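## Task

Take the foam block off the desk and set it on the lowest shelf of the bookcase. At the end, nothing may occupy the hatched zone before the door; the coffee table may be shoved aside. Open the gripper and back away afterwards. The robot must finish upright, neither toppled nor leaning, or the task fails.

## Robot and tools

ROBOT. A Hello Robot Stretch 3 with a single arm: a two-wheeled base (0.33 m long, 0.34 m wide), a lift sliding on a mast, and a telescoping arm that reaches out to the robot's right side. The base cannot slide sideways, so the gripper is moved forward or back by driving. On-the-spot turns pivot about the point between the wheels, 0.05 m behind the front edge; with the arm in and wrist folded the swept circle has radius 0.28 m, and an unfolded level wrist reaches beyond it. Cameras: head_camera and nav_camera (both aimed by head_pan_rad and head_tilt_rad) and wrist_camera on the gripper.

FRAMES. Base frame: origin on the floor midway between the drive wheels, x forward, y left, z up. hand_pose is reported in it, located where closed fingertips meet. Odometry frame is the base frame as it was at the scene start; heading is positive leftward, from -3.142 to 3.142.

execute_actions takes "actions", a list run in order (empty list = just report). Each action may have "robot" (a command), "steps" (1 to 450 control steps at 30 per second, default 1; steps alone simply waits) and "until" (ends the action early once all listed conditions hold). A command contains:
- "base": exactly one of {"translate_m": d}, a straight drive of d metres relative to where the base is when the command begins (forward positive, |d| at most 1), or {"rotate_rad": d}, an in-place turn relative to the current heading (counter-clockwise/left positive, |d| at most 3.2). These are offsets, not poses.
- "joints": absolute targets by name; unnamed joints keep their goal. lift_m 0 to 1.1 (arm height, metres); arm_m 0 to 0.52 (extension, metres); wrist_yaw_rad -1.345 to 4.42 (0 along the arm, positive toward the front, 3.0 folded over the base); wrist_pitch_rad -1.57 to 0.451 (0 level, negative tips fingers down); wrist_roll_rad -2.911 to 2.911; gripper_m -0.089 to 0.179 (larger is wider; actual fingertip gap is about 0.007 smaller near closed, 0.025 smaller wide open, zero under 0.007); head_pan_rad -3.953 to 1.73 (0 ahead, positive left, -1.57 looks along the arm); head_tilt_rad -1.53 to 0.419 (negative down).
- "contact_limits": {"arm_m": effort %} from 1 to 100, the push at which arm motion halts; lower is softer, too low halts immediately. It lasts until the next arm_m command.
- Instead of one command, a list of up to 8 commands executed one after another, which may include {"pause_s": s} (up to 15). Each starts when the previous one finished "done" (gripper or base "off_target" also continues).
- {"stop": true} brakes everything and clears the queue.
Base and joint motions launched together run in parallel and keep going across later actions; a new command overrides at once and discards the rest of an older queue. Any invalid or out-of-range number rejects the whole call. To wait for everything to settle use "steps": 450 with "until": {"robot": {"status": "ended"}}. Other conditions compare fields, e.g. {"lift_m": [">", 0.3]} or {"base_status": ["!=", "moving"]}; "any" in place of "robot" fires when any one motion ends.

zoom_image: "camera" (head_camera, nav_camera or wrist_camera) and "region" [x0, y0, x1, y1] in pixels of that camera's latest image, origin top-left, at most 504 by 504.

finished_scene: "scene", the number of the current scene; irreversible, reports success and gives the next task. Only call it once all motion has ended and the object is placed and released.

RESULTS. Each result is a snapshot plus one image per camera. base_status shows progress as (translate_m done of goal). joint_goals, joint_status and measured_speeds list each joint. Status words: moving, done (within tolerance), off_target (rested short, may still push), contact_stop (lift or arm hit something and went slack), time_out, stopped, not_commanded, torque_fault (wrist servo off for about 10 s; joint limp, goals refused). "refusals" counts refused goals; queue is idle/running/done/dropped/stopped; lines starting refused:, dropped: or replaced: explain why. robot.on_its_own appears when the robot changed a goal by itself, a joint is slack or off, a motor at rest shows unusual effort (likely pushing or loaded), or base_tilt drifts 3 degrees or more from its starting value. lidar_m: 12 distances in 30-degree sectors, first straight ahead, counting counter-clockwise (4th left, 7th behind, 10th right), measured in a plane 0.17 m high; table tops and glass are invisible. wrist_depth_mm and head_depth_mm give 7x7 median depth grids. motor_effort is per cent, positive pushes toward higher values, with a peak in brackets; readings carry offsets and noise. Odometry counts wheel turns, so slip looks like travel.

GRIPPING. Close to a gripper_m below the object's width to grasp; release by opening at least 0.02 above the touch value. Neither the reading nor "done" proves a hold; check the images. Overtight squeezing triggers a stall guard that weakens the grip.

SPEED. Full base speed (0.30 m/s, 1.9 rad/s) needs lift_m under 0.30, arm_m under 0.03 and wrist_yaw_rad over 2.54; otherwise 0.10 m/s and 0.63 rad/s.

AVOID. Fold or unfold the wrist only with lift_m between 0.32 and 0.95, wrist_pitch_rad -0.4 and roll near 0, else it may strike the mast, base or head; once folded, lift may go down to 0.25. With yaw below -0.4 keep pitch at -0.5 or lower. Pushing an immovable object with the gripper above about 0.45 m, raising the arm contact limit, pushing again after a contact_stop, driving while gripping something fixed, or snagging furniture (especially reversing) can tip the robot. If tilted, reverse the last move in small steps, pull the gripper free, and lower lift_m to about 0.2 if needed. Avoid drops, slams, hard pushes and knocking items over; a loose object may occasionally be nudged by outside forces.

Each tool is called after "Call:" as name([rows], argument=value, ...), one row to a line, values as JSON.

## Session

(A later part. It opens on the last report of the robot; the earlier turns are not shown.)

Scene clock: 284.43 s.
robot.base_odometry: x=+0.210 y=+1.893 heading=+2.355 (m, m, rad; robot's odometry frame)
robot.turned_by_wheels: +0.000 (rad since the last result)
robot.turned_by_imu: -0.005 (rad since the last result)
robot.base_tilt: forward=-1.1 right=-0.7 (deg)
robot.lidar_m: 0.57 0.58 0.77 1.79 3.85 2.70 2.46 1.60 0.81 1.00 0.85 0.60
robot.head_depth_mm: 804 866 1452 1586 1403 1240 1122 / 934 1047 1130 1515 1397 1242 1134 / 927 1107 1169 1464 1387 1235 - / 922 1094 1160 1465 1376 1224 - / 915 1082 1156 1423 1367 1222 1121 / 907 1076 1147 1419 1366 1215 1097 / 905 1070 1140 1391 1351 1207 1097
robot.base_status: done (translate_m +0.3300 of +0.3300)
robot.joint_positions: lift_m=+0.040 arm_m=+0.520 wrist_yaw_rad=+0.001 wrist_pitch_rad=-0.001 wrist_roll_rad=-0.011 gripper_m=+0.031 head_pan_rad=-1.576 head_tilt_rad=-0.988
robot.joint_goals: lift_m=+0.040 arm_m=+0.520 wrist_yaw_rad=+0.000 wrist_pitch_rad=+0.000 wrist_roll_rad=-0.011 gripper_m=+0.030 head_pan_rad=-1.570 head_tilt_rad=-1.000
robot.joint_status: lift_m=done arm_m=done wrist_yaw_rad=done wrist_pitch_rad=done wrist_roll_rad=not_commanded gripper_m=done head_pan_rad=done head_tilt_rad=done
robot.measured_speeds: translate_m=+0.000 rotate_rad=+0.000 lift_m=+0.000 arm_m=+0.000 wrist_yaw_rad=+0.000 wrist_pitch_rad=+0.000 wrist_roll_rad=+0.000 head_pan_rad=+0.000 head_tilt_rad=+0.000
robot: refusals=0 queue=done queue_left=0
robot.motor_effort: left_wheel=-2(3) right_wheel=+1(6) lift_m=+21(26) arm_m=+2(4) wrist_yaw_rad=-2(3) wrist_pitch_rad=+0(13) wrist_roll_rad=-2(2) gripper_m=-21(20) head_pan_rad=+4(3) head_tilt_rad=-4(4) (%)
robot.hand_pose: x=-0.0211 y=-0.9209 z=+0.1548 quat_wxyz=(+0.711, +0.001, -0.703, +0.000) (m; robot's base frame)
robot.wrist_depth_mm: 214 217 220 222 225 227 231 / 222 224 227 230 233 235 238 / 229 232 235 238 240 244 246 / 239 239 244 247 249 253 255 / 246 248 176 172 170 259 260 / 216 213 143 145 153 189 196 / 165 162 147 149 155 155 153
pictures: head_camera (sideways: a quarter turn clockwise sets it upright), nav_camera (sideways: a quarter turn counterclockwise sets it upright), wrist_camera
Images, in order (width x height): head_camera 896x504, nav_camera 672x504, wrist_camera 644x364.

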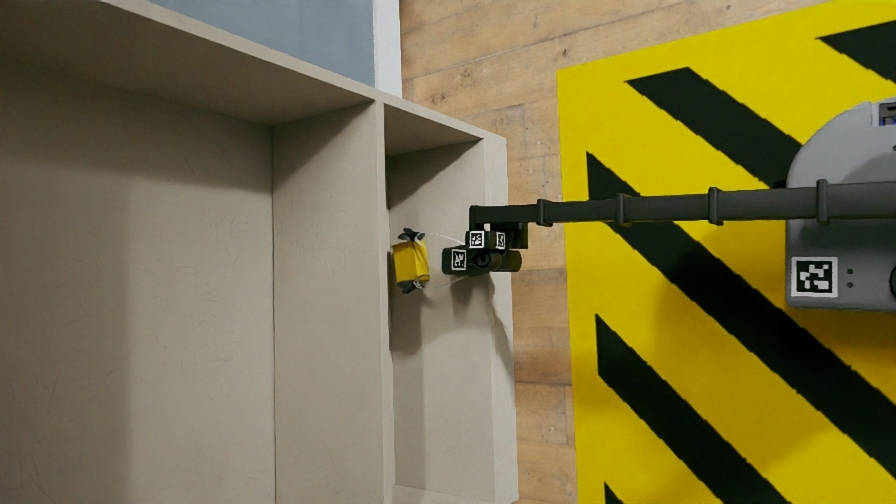

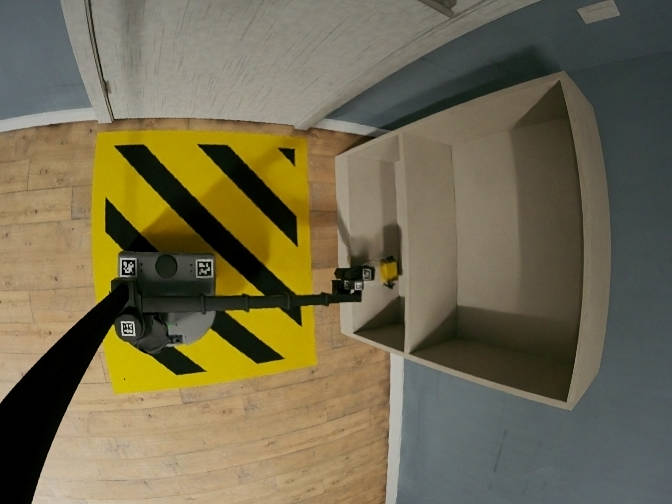

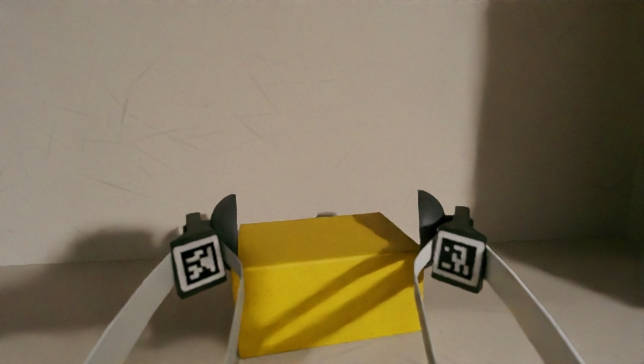

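Resting on the shelf. Release and retreat.

Call:
execute_actions([
  {"robot":[{"joints":{"gripper_m":0.15}},{"joints":{"lift_m":0.1}},{"joints":{"arm_m":0.1}},{"base":{"translate_m":-1.0}}],"steps":450,"until":{"robot":{"status":"ended"}}},
  {"steps":450,"until":{"robot":{"status":"ended"}}},
])

Scene clock: 309.93 s.
robot.base_odometry: x=+0.916 y=+1.185 heading=+2.355 (m, m, rad; robot's odometry frame)
robot.turned_by_wheels: +0.000 (rad since the last result)
robot.turned_by_imu: -0.002 (rad since the last result)
robot.base_tilt: forward=-1.1 right=-0.8 (deg)
robot.lidar_m: 1.56 1.61 2.09 3.27 3.28 1.80 1.47 1.70 1.18 1.11 1.03 1.42
robot.head_depth_mm: 1045 1251 1546 1577 1397 1247 1124 / 1042 1236 1538 1569 1391 1238 1130 / 1034 1233 1518 1569 1377 1255 - / 1028 1221 1495 1559 1377 1246 - / 1020 1212 1482 1561 1365 1221 1122 / 1011 1198 1460 1543 1364 1218 1099 / 1008 1186 1444 1545 1357 1212 1092
robot.base_status: done (translate_m -1.0000 of -1.0000)
robot.joint_positions: lift_m=+0.100 arm_m=+0.100 wrist_yaw_rad=+0.001 wrist_pitch_rad=-0.017 wrist_roll_rad=-0.011 gripper_m=+0.150 head_pan_rad=-1.576 head_tilt_rad=-0.988
robot.joint_goals: lift_m=+0.100 arm_m=+0.100 wrist_yaw_rad=+0.000 wrist_pitch_rad=+0.000 wrist_roll_rad=-0.011 gripper_m=+0.150 head_pan_rad=-1.570 head_tilt_rad=-1.000
robot.joint_status: lift_m=done arm_m=done wrist_yaw_rad=done wrist_pitch_rad=done wrist_roll_rad=not_commanded gripper_m=done head_pan_rad=done head_tilt_rad=done
robot.measured_speeds: translate_m=+0.000 rotate_rad=+0.000 lift_m=+0.000 arm_m=+0.000 wrist_yaw_rad=+0.000 wrist_pitch_rad=+0.000 wrist_roll_rad=+0.000 head_pan_rad=+0.000 head_tilt_rad=+0.000
robot: refusals=0 queue=done queue_left=0
robot.motor_effort: left_wheel=-2(6) right_wheel=+2(2) lift_m=+39(40) arm_m=-2(3) wrist_yaw_rad=-1(1) wrist_pitch_rad=+8(8) wrist_roll_rad=-2(2) gripper_m=-1(82) head_pan_rad=+4(4) head_tilt_rad=-4(4) (%)
robot.hand_pose: x=-0.0212 y=-0.5011 z=+0.2100 quat_wxyz=(+0.711, +0.007, -0.703, -0.006) (m; robot's base frame)
robot.wrist_depth_mm: 670 679 689 712 705 719 735 / 691 704 724 725 726 742 764 / 721 738 740 754 755 780 791 / 745 763 755 779 787 790 801 / 731 756 698 673 660 - 638 / 514 452 496 487 476 447 460 / 396 389 380 377 377 366 361
pictures: head_camera (sideways: a quarter turn clockwise sets it upright), nav_camera (sideways: a quarter turn counterclockwise sets it upright), wrist_camera
Images, in order (width x height): head_camera 896x504, nav_camera 672x504, wrist_camera 644x364.

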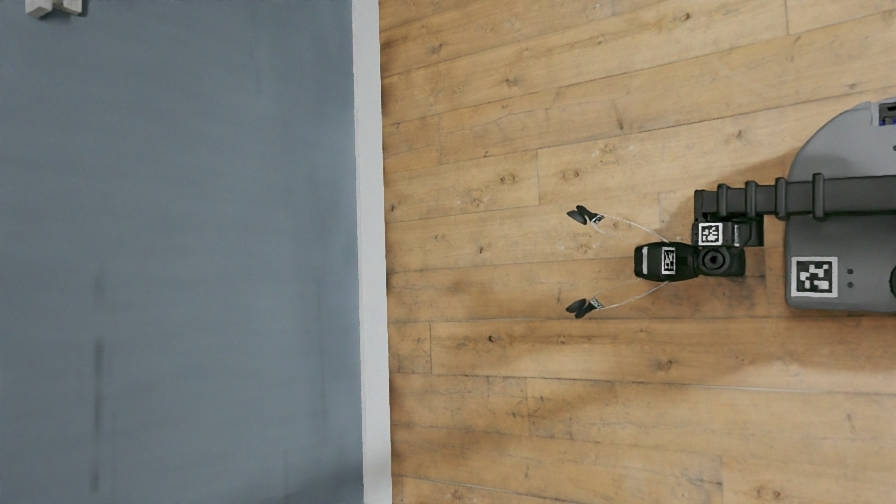

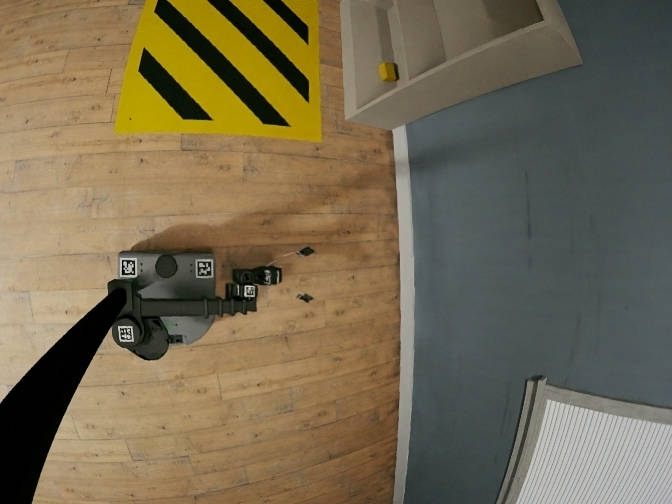

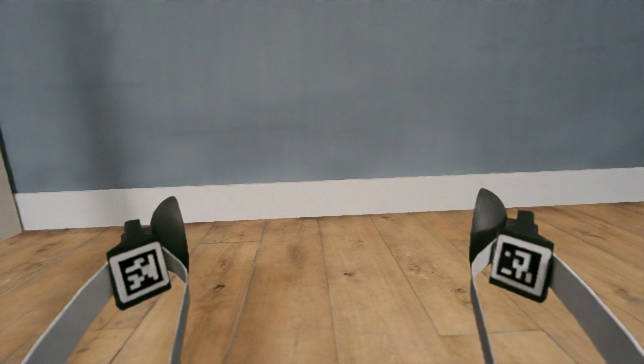

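Call:
finished_scene(scene=2)

The scene is finished: the task was done.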